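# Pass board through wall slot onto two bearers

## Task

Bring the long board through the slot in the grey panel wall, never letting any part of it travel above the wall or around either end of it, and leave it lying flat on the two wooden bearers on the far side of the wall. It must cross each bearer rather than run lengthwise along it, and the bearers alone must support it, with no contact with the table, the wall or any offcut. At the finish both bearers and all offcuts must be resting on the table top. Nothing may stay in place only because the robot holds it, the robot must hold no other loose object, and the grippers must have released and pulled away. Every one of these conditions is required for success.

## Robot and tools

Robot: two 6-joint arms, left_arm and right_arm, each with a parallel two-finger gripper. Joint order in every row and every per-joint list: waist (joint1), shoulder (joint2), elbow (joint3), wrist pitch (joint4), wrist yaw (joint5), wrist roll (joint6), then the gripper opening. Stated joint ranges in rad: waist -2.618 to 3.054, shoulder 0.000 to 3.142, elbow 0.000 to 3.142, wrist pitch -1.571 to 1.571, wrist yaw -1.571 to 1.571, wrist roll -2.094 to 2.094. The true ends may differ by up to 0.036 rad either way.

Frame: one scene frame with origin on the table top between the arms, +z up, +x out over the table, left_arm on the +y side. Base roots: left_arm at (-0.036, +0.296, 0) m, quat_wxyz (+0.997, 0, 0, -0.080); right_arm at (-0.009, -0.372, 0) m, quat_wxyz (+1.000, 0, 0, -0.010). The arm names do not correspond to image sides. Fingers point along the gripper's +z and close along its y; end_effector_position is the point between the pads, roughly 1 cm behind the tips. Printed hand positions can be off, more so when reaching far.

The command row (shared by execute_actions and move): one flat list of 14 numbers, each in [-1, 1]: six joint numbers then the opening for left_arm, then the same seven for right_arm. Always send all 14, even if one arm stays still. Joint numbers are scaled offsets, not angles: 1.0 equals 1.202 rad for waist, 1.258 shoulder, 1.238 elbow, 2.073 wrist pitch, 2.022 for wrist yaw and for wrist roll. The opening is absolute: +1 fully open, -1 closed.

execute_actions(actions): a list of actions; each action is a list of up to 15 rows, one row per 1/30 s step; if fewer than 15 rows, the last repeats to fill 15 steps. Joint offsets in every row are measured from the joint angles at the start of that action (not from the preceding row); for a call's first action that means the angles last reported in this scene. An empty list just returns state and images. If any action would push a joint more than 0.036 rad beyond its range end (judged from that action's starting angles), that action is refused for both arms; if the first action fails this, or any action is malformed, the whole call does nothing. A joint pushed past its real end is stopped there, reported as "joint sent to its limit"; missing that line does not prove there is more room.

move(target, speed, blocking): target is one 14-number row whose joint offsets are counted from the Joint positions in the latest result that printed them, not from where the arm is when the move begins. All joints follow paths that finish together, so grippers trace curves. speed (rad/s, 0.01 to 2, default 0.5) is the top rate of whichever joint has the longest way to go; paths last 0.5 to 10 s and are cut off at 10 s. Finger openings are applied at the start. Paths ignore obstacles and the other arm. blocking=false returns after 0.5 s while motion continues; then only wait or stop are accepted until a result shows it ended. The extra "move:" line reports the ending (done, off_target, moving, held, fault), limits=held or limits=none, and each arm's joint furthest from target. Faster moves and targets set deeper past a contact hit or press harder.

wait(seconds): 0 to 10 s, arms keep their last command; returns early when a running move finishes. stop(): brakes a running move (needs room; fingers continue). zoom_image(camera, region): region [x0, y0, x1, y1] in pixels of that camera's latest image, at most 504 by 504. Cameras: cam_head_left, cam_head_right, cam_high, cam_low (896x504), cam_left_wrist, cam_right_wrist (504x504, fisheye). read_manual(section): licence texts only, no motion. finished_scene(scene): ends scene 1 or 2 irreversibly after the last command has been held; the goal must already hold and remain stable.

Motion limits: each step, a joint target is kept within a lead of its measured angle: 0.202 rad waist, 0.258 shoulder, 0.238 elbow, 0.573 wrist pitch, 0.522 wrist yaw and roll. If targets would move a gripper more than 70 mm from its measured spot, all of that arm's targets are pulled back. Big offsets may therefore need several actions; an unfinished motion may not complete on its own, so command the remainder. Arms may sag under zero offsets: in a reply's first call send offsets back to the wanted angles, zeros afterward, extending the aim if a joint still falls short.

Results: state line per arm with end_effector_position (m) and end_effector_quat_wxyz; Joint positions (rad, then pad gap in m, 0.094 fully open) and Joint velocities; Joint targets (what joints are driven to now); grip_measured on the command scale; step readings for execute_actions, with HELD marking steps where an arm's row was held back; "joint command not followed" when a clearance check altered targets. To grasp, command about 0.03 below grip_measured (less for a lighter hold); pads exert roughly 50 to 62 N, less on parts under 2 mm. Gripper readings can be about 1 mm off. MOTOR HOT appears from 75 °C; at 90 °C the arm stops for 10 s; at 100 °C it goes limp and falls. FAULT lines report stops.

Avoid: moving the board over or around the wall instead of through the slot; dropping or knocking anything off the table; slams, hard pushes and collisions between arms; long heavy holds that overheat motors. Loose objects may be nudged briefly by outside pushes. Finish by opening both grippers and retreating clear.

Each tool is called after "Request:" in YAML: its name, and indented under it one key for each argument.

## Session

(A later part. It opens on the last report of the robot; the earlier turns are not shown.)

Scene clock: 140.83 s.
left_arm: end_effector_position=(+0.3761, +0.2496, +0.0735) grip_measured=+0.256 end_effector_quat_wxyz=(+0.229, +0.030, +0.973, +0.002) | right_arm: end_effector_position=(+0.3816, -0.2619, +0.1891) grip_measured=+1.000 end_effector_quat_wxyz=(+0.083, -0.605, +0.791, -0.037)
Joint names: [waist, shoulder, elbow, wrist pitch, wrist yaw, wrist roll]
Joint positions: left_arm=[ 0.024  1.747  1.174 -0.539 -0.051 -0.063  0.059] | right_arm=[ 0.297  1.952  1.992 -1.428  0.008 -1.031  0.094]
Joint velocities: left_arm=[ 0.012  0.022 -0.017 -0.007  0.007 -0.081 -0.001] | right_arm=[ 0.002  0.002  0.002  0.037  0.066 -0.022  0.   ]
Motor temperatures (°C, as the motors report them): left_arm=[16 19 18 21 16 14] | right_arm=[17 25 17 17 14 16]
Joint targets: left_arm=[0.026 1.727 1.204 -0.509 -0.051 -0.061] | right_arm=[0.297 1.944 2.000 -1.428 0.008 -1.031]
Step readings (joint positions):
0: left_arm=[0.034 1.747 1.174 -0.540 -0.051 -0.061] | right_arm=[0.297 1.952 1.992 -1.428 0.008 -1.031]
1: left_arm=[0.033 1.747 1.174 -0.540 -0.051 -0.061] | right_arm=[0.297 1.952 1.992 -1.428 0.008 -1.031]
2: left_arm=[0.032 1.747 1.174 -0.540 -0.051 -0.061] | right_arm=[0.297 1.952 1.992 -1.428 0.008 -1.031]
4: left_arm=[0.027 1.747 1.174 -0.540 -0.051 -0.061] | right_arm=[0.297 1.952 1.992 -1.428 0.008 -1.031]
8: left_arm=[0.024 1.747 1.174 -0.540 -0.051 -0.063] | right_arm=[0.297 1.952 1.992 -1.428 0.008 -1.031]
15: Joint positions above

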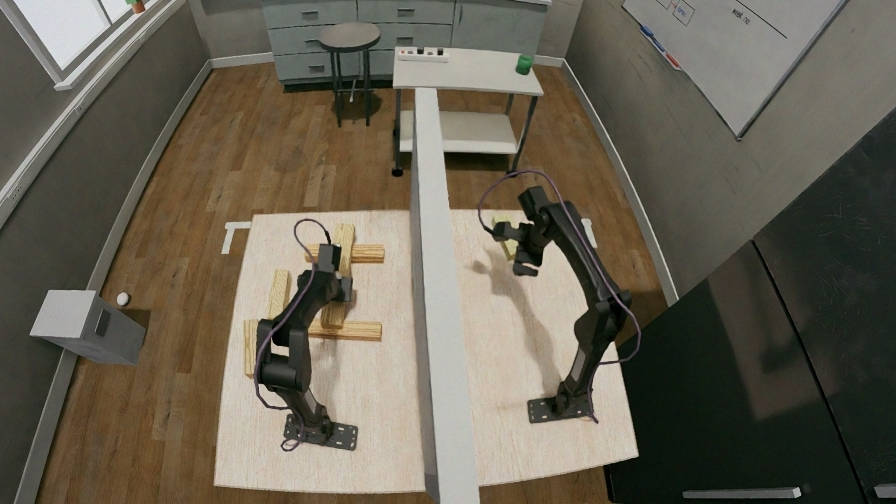

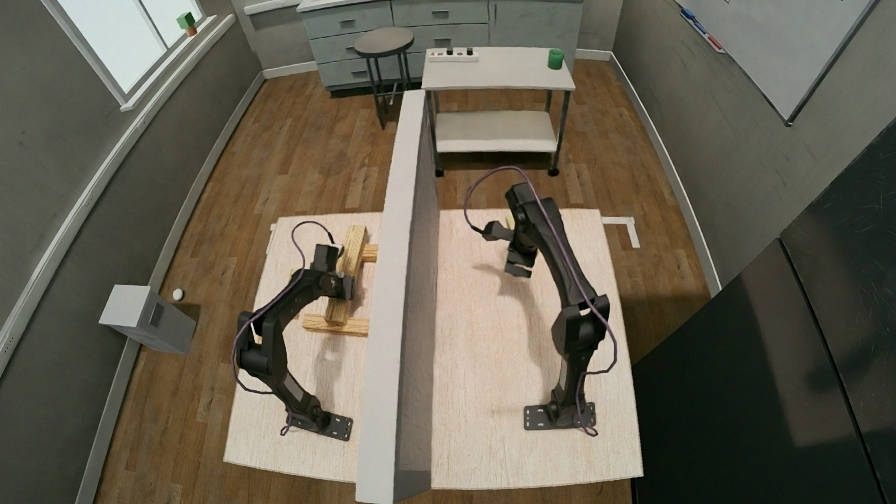

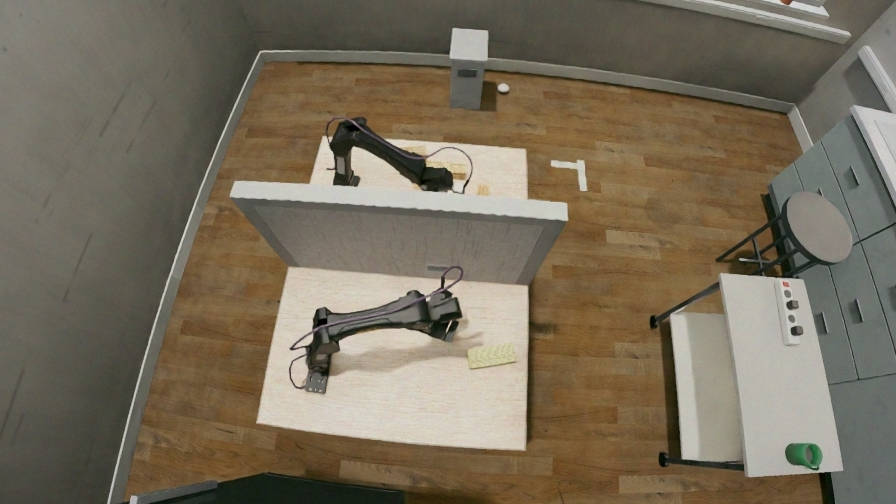

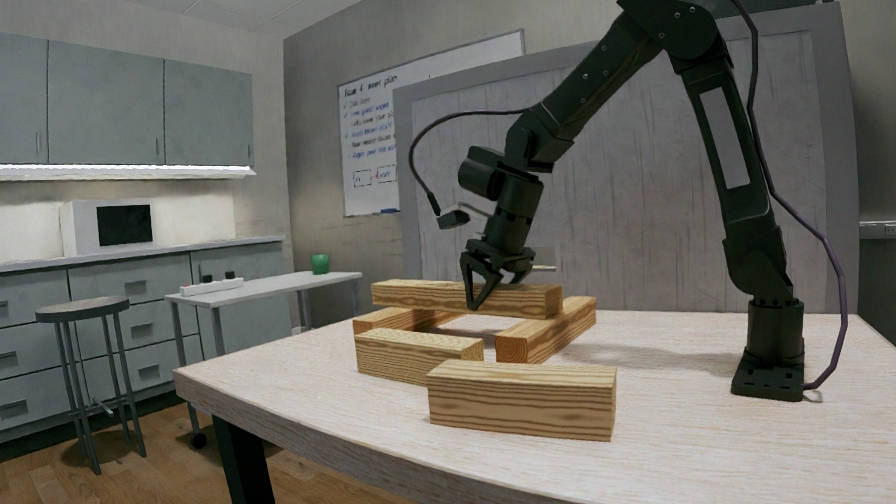

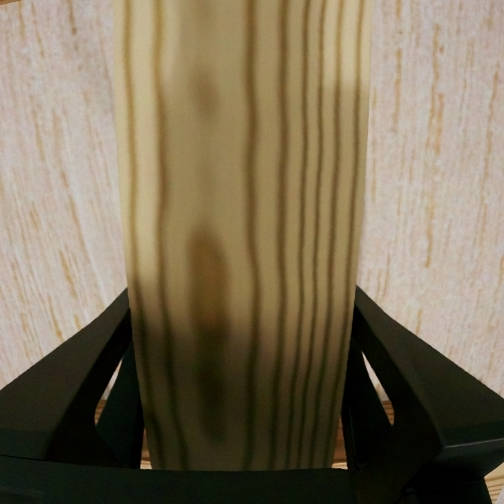

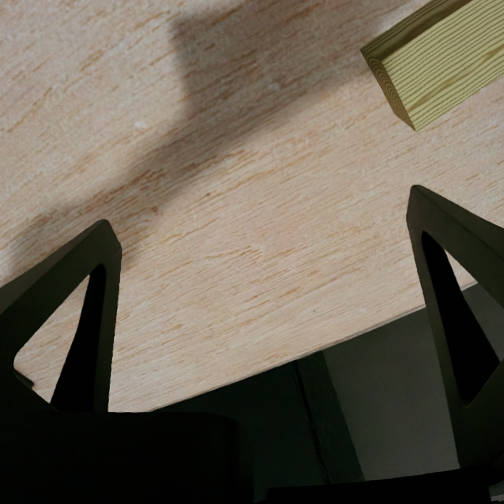

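Request:
execute_actions:
  actions:
    - [[0,-0.0316,0.024,0.0306,0,0,0,0,-0.0064,0.0065,0,0,0,1],[0,-0.0412,0.012,0.0289,0,0,0,0,-0.0064,0.0065,0,0,0,1],[0,-0.0530,-0.0021,0.0271,0,0,0,0,-0.0064,0.0065,0,0,0,1],[0,-0.0665,-0.0107,0.0251,0,0,0,0,-0.0064,0.0065,0,0,0,1],[0,-0.0808,-0.0212,0.0231,0,0,0,0,-0.0064,0.0065,0,0,0,1],[0,-0.0952,-0.0328,0.0213,0,0,0,0,-0.0064,0.0065,0,0,0,1],[0,-0.1090,-0.0450,0.0196,0,0,0,0,-0.0064,0.0065,0,0,0,1],[0,-0.1214,-0.0570,0.0184,0,0,0,0,-0.0064,0.0065,0,0,0,1],[0,-0.1318,-0.0681,0.0175,0,0,0,0,-0.0064,0.0065,0,0,0,1],[0,-0.1397,-0.0777,0.0171,0,0,0,0,-0.0064,0.0065,0,0,0,1],[0,-0.1446,-0.0852,0.0171,0,0,0,0,-0.0064,0.0065,0,0,0,1],[0,-0.1463,-0.0902,0.0177,0,0,0,0,-0.0064,0.0065,0,0,0,1],[0,-0.1448,-0.0924,0.0187,0,0,0,0,-0.0064,0.0065,0,0,0,1],[0,-0.1391,-0.0916,0.0193,0,0,0,0,-0.0064,0.0065,0,0,0,1],[0,-0.1391,-0.0869,0.0193,0,0,0,0,-0.0064,0.0065,0,0,0,1]]

Request:
wait:
  seconds: 0.3

Scene clock: 141.90 s.
left_arm: end_effector_position=(+0.3477, +0.2535, +0.0902) grip_measured=+0.256 end_effector_quat_wxyz=(+0.244, +0.030, +0.969, +0.001) | right_arm: end_effector_position=(+0.3816, -0.2619, +0.1891) grip_measured=+1.000 end_effector_quat_wxyz=(+0.083, -0.605, +0.791, -0.037)
Joint names: [waist, shoulder, elbow, wrist pitch, wrist yaw, wrist roll]
Joint positions: left_arm=[ 0.024  1.601  1.067 -0.547 -0.051 -0.063  0.059] | right_arm=[ 0.297  1.952  1.992 -1.428  0.008 -1.031  0.094]
Joint velocities: left_arm=[ 0.007 -0.022 -0.085 -0.037  0.007  0.051 -0.   ] | right_arm=[-0.012 -0.012  0.012  0.022 -0.051 -0.081  0.   ]
Motor temperatures (°C, as the motors report them): left_arm=[16 19 18 21 16 14] | right_arm=[17 25 17 17 14 16]
Joint targets: left_arm=[0.024 1.572 1.067 -0.499 -0.051 -0.063] | right_arm=[0.297 1.944 2.000 -1.428 0.008 -1.031]
Step readings (joint positions):
0: left_arm=[0.024 1.747 1.174 -0.539 -0.051 -0.063] | right_arm=[0.297 1.952 1.992 -1.428 0.008 -1.031]
1: left_arm=[0.024 1.747 1.174 -0.537 -0.051 -0.063] | right_arm=[0.297 1.952 1.992 -1.428 0.008 -1.031]
2: left_arm=[0.024 1.747 1.174 -0.535 -0.051 -0.063] | right_arm=[0.297 1.952 1.992 -1.428 0.008 -1.031]
4: left_arm=[0.024 1.739 1.171 -0.534 -0.051 -0.063] | right_arm=[0.297 1.952 1.992 -1.428 0.008 -1.031]
8: left_arm=[0.024 1.674 1.126 -0.537 -0.051 -0.063] | right_arm=[0.297 1.952 1.992 -1.428 0.008 -1.031]
15: Joint positions above

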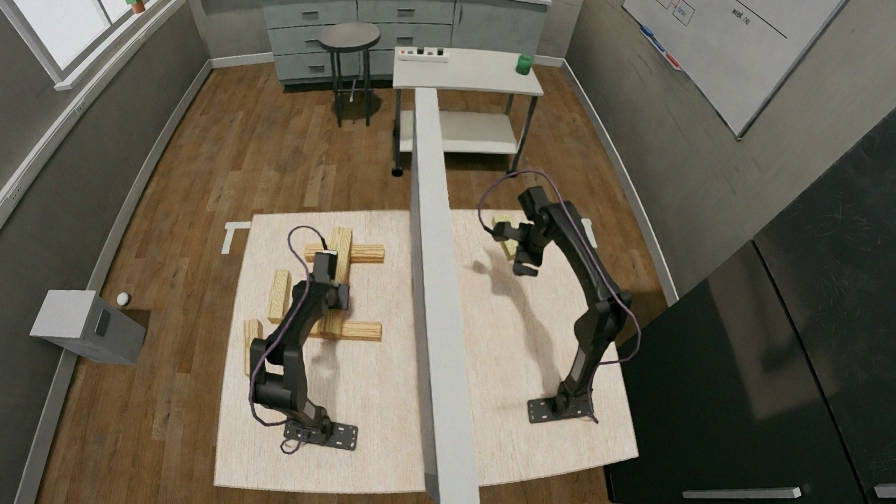

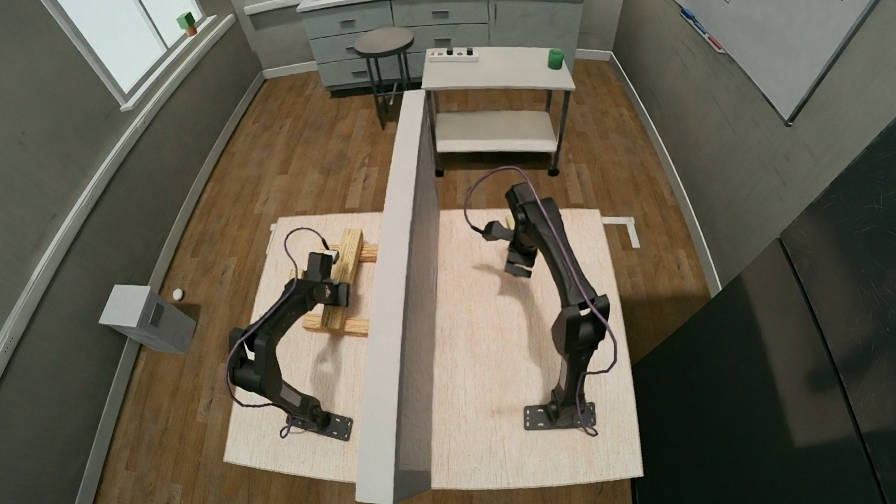

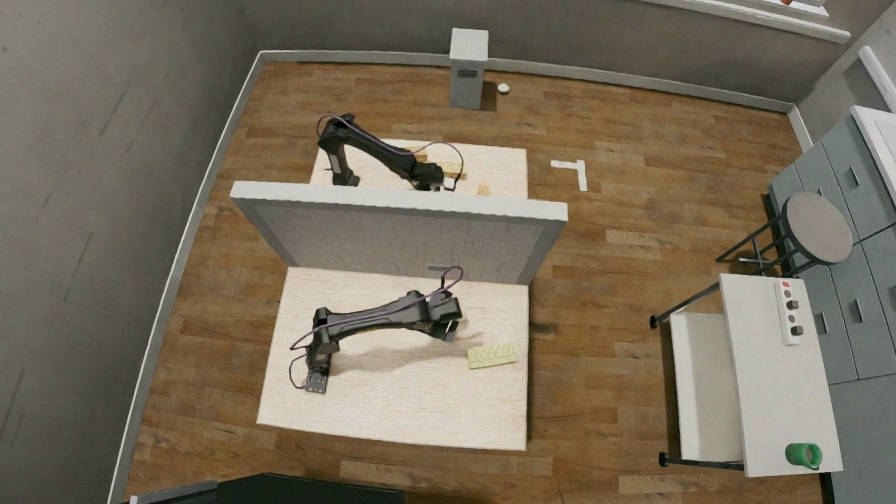

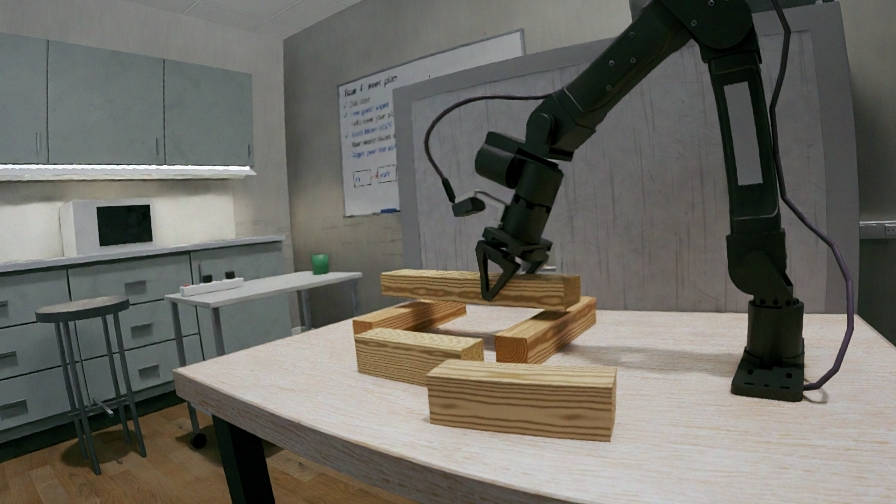

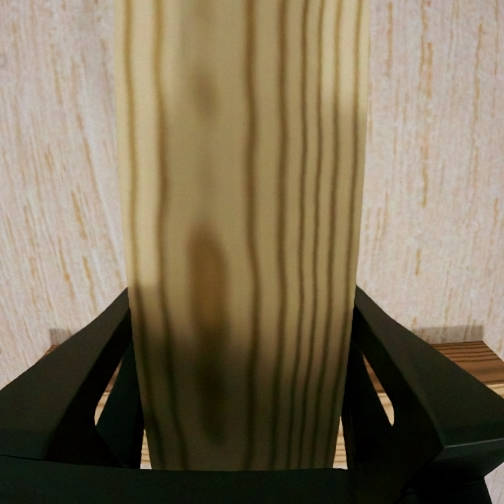

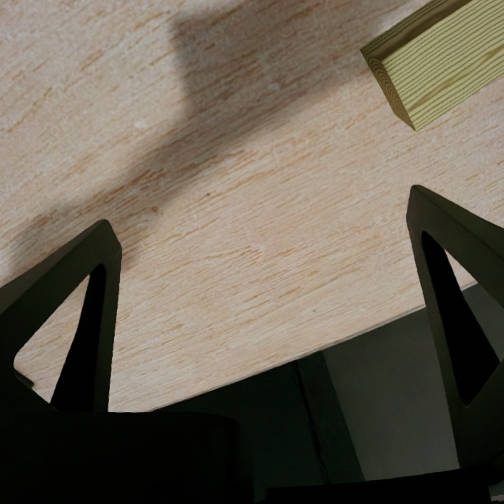

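Scene clock: 142.20 s.
left_arm: end_effector_position=(+0.3457, +0.2538, +0.0885) grip_measured=+0.256 end_effector_quat_wxyz=(+0.239, +0.030, +0.970, +0.001) | right_arm: end_effector_position=(+0.3816, -0.2619, +0.1891) grip_measured=+1.000 end_effector_quat_wxyz=(+0.083, -0.605, +0.791, -0.037)
Joint names: [waist, shoulder, elbow, wrist pitch, wrist yaw, wrist roll]
Joint positions: left_arm=[ 0.024  1.601  1.063 -0.552 -0.051 -0.063  0.059] | right_arm=[ 0.297  1.952  1.992 -1.428  0.008 -1.031  0.094]
Joint velocities: left_arm=[-0.032  0.002 -0.017  0.037  0.022 -0.022 -0.   ] | right_arm=[-0.007 -0.012 -0.017 -0.007  0.007 -0.037  0.   ]
Motor temperatures (°C, as the motors report them): left_arm=[16 19 18 21 16 14] | right_arm=[17 25 17 17 14 16]
Joint targets: left_arm=[0.024 1.572 1.067 -0.499 -0.051 -0.063] | right_arm=[0.297 1.944 2.000 -1.428 0.008 -1.031]
wait: 0.30 s; at rest by 0.23 s

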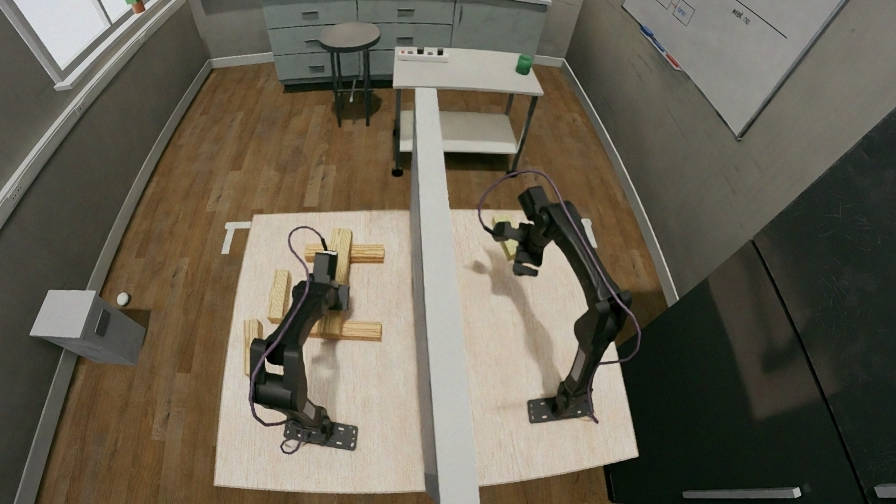

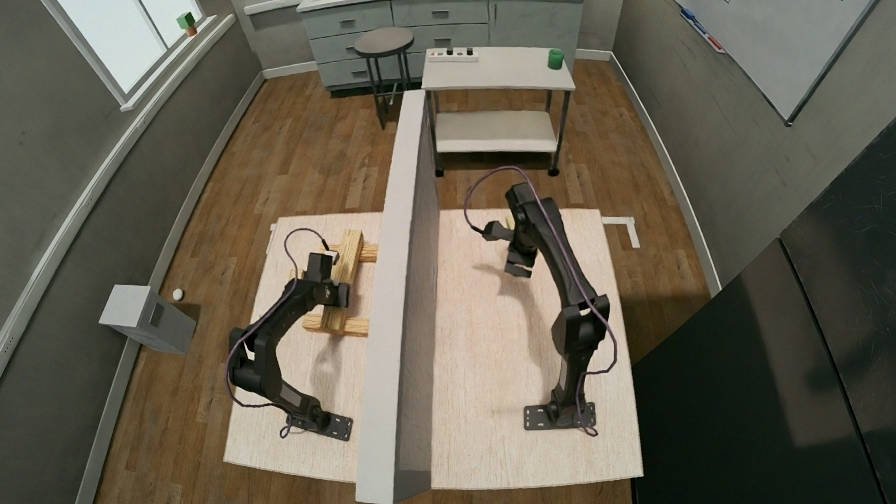

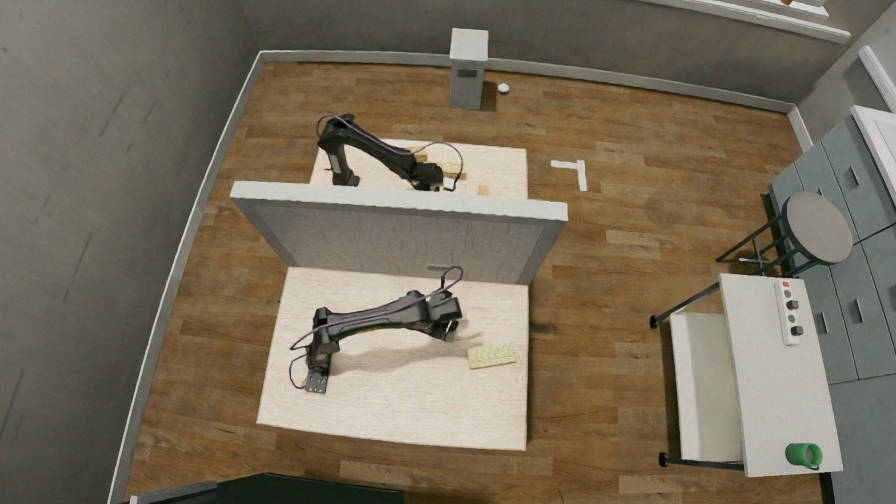

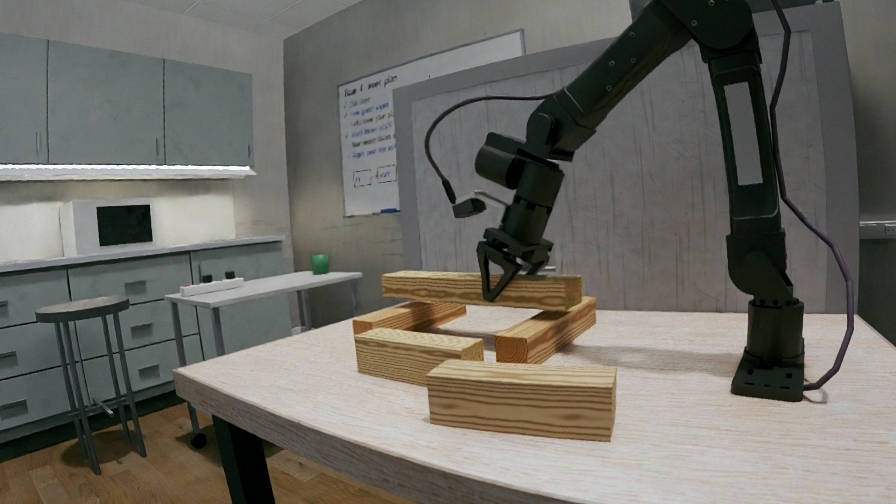

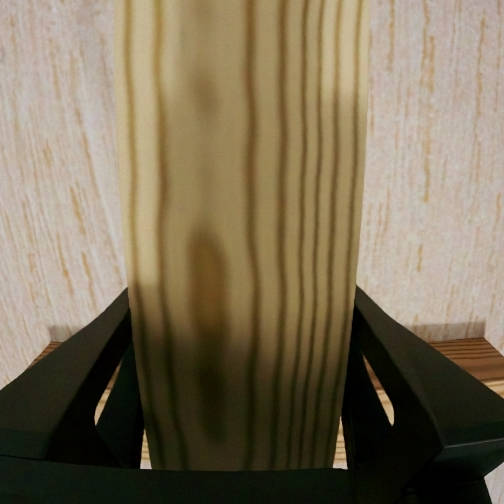

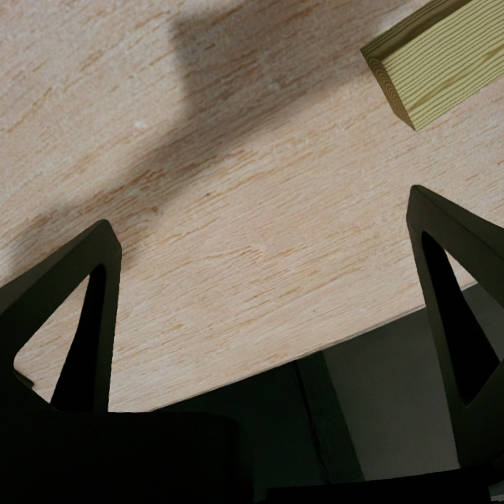

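Request:
execute_actions:
  actions:
    - [[0,-0.0175,0.0008,0.0384,0,0,0,0,-0.0064,0.0065,0,0,0,1],[0,-0.0175,-0.0018,0.0401,0,0,0,0,-0.0064,0.0065,0,0,0,1],[0,-0.0175,-0.0052,0.0420,0,0,0,0,-0.0064,0.0065,0,0,0,1],[0,-0.0175,-0.0094,0.0440,0,0,0,0,-0.0064,0.0065,0,0,0,1],[0,-0.0175,-0.0140,0.0460,0,0,0,0,-0.0064,0.0065,0,0,0,1],[0,-0.0175,-0.0188,0.0479,0,0,0,0,-0.0064,0.0065,0,0,0,1],[0,-0.0175,-0.0236,0.0496,0,0,0,0,-0.0064,0.0065,0,0,0,1],[0,-0.0175,-0.0280,0.0509,0,0,0,0,-0.0064,0.0065,0,0,0,1],[0,-0.0175,-0.0318,0.0518,0,0,0,0,-0.0064,0.0065,0,0,0,1],[0,-0.0175,-0.0348,0.0522,0,0,0,0,-0.0064,0.0065,0,0,0,1],[0,-0.0175,-0.0368,0.0521,0,0,0,0,-0.0064,0.0065,0,0,0,1],[0,-0.0175,-0.0376,0.0516,0,0,0,0,-0.0064,0.0065,0,0,0,1],[0,-0.0175,-0.0373,0.0506,0,0,0,0,-0.0064,0.0065,0,0,0,1],[0,-0.0175,-0.0359,0.0461,0,0,0,0,-0.0064,0.0065,0,0,0,1],[0,-0.0175,-0.0359,0.0461,0,0,0,0,-0.0064,0.0065,0,0,0,1]]

Request:
wait:
  seconds: 0.3

Scene clock: 143.30 s.
left_arm: end_effector_position=(+0.3382, +0.2549, +0.0746) grip_measured=+0.256 end_effector_quat_wxyz=(+0.232, +0.030, +0.972, +0.002) | right_arm: end_effector_position=(+0.3816, -0.2619, +0.1891) grip_measured=+1.000 end_effector_quat_wxyz=(+0.083, -0.605, +0.791, -0.037)
Joint names: [waist, shoulder, elbow, wrist pitch, wrist yaw, wrist roll]
Joint positions: left_arm=[ 0.024  1.601  1.013 -0.518 -0.051 -0.063  0.059] | right_arm=[ 0.297  1.952  1.992 -1.428  0.008 -1.031  0.094]
Joint velocities: left_arm=[ 0.002  0.002 -0.007 -0.066  0.007 -0.037  0.001] | right_arm=[-0.012 -0.007 -0.002 -0.022  0.022 -0.007  0.   ]
Motor temperatures (°C, as the motors report them): left_arm=[16 19 18 21 16 14] | right_arm=[17 25 17 17 14 16]
Joint targets: left_arm=[0.024 1.579 1.019 -0.457 -0.051 -0.063] | right_arm=[0.297 1.944 2.000 -1.428 0.008 -1.031]
Step readings (joint positions):
0: left_arm=[0.024 1.601 1.063 -0.552 -0.051 -0.063] | right_arm=[0.297 1.952 1.992 -1.428 0.008 -1.031]
1: left_arm=[0.024 1.601 1.063 -0.552 -0.051 -0.063] | right_arm=[0.297 1.952 1.992 -1.428 0.008 -1.031]
2: left_arm=[0.024 1.601 1.063 -0.550 -0.051 -0.063] | right_arm=[0.297 1.952 1.992 -1.428 0.008 -1.031]
4: left_arm=[0.024 1.601 1.062 -0.545 -0.051 -0.063] | right_arm=[0.297 1.952 1.992 -1.428 0.008 -1.031]
8: left_arm=[0.024 1.601 1.042 -0.521 -0.051 -0.063] | right_arm=[0.297 1.952 1.992 -1.428 0.008 -1.031]
15: Joint positions above

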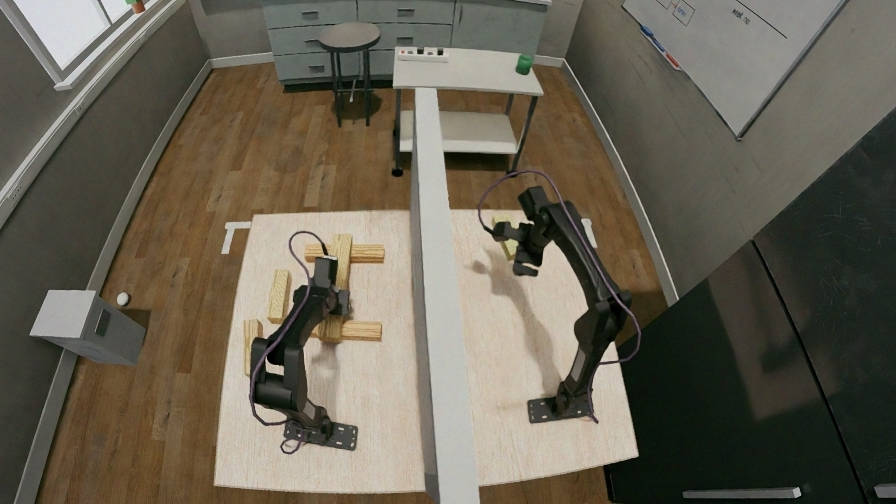

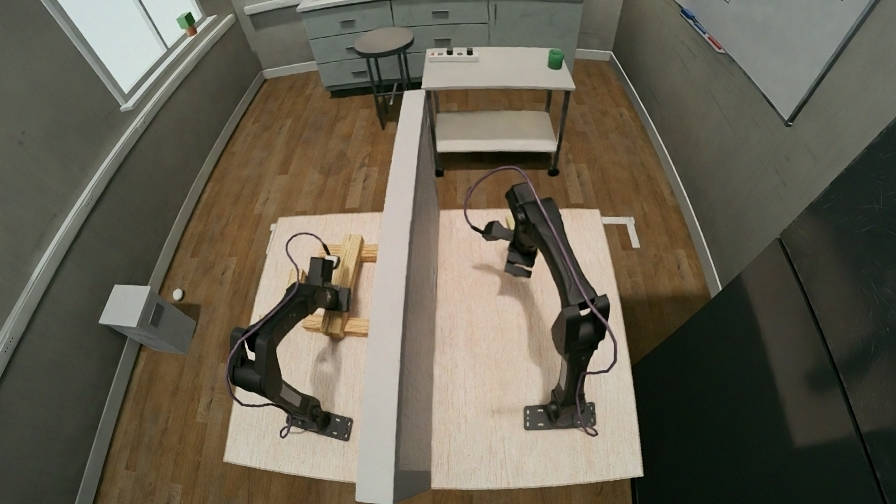

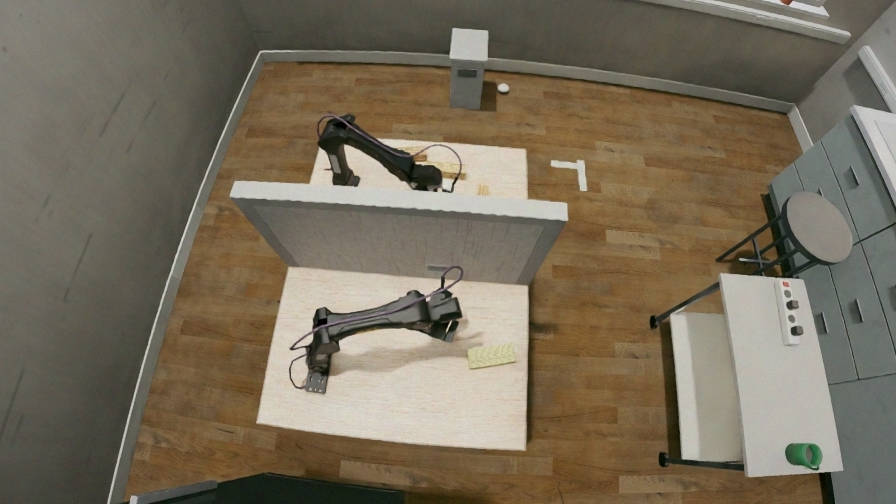

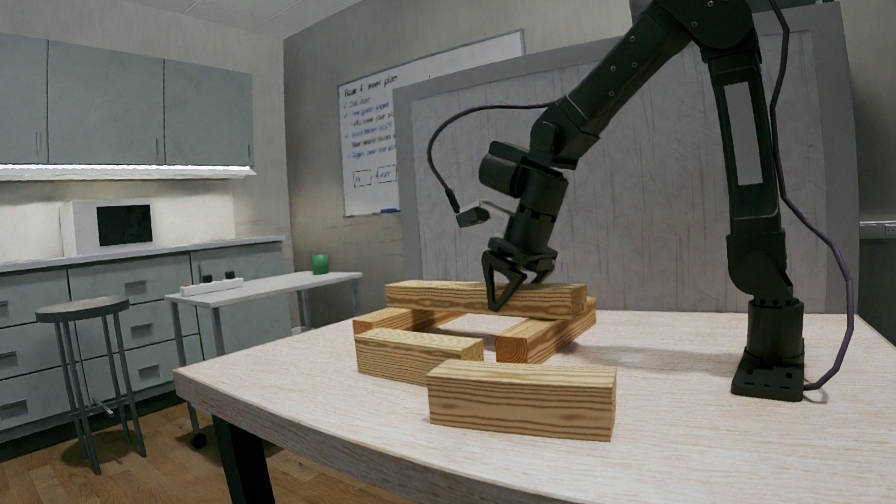

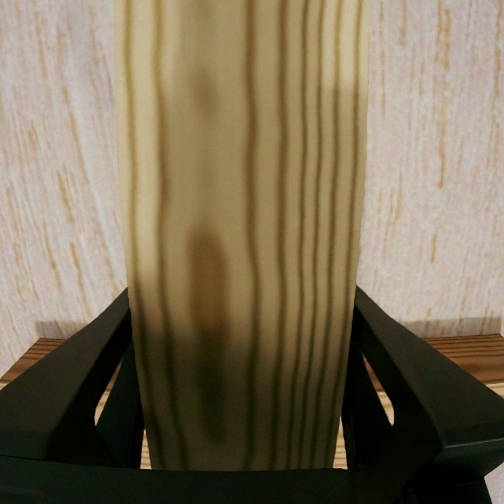

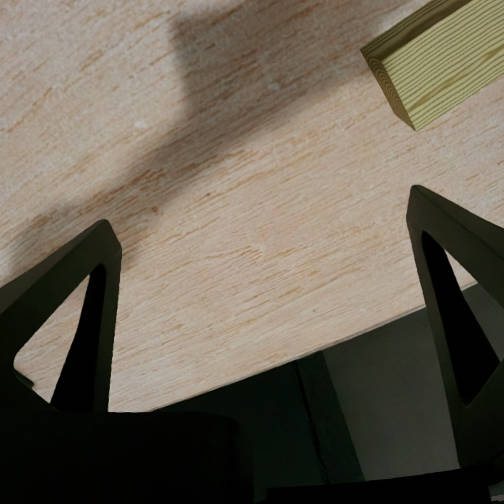

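Scene clock: 143.60 s.
left_arm: end_effector_position=(+0.3382, +0.2548, +0.0747) grip_measured=+0.256 end_effector_quat_wxyz=(+0.232, +0.030, +0.972, +0.002) | right_arm: end_effector_position=(+0.3816, -0.2619, +0.1891) grip_measured=+1.000 end_effector_quat_wxyz=(+0.083, -0.605, +0.791, -0.037)
Joint names: [waist, shoulder, elbow, wrist pitch, wrist yaw, wrist roll]
Joint positions: left_arm=[ 0.024  1.601  1.013 -0.517 -0.051 -0.063  0.059] | right_arm=[ 0.297  1.952  1.992 -1.428  0.008 -1.031  0.094]
Joint velocities: left_arm=[-0.012  0.017 -0.007 -0.037 -0.022  0.022 -0.001] | right_arm=[-0.012  0.002 -0.002  0.022 -0.007 -0.051  0.   ]
Motor temperatures (°C, as the motors report them): left_arm=[16 19 18 21 16 14] | right_arm=[17 25 17 17 14 16]
Joint targets: left_arm=[0.024 1.579 1.019 -0.457 -0.051 -0.063] | right_arm=[0.297 1.944 2.000 -1.428 0.008 -1.031]
wait: 0.30 s; at rest by 0.17 s

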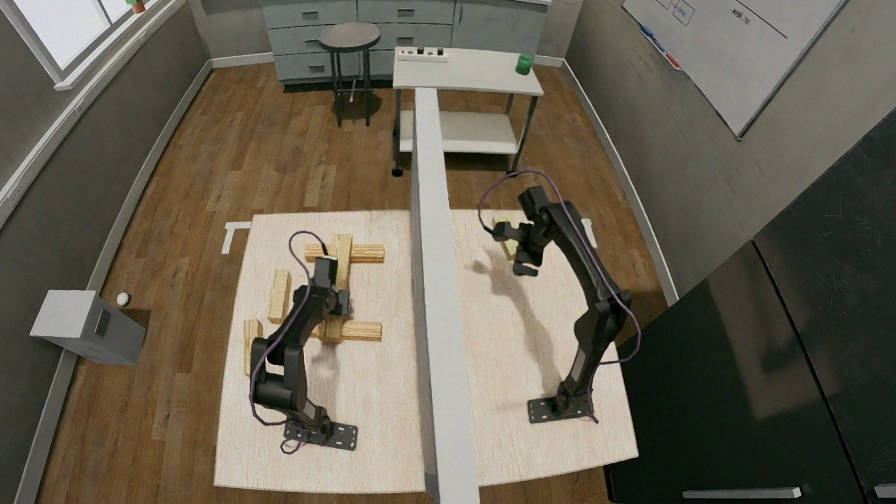

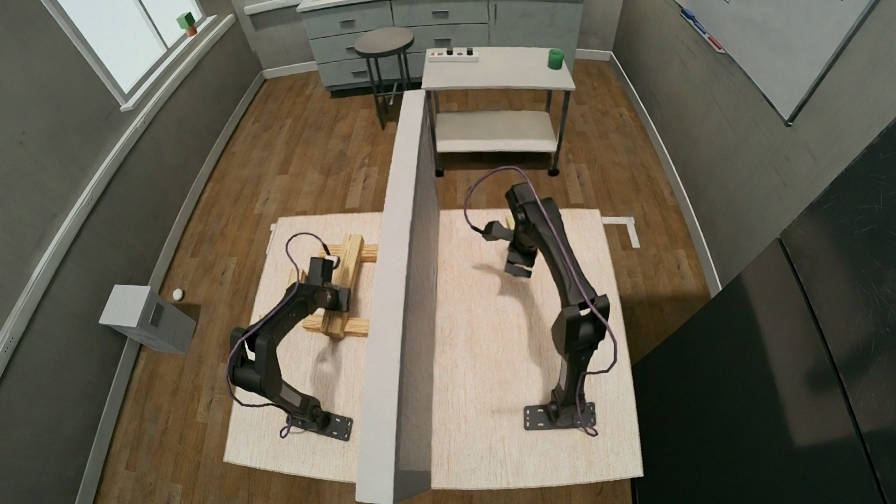

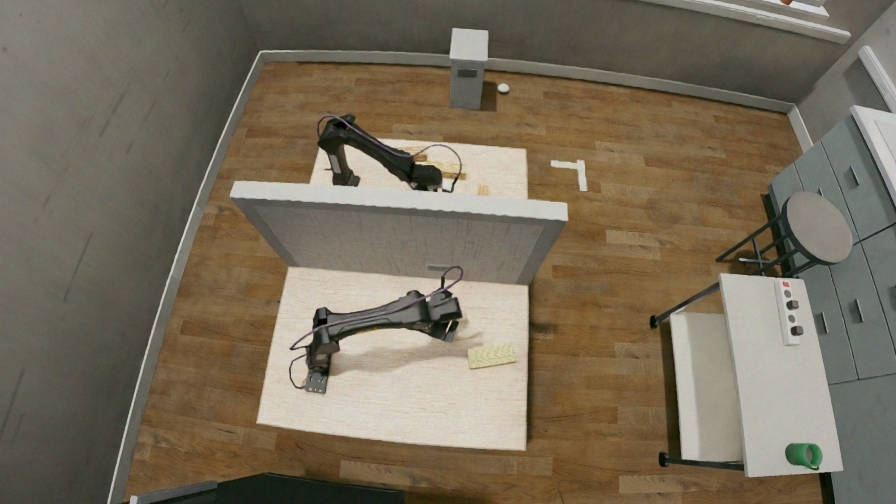

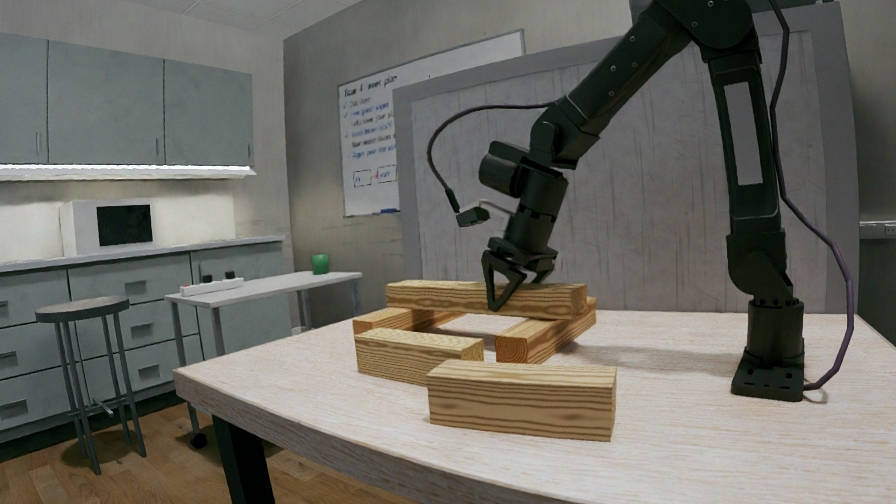

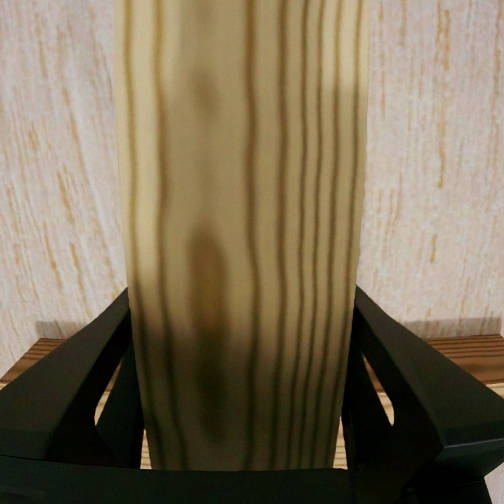

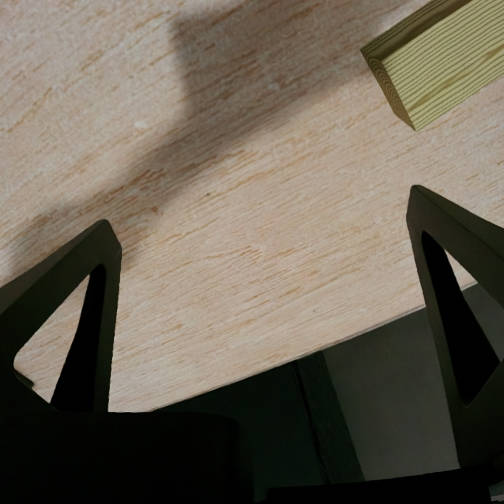

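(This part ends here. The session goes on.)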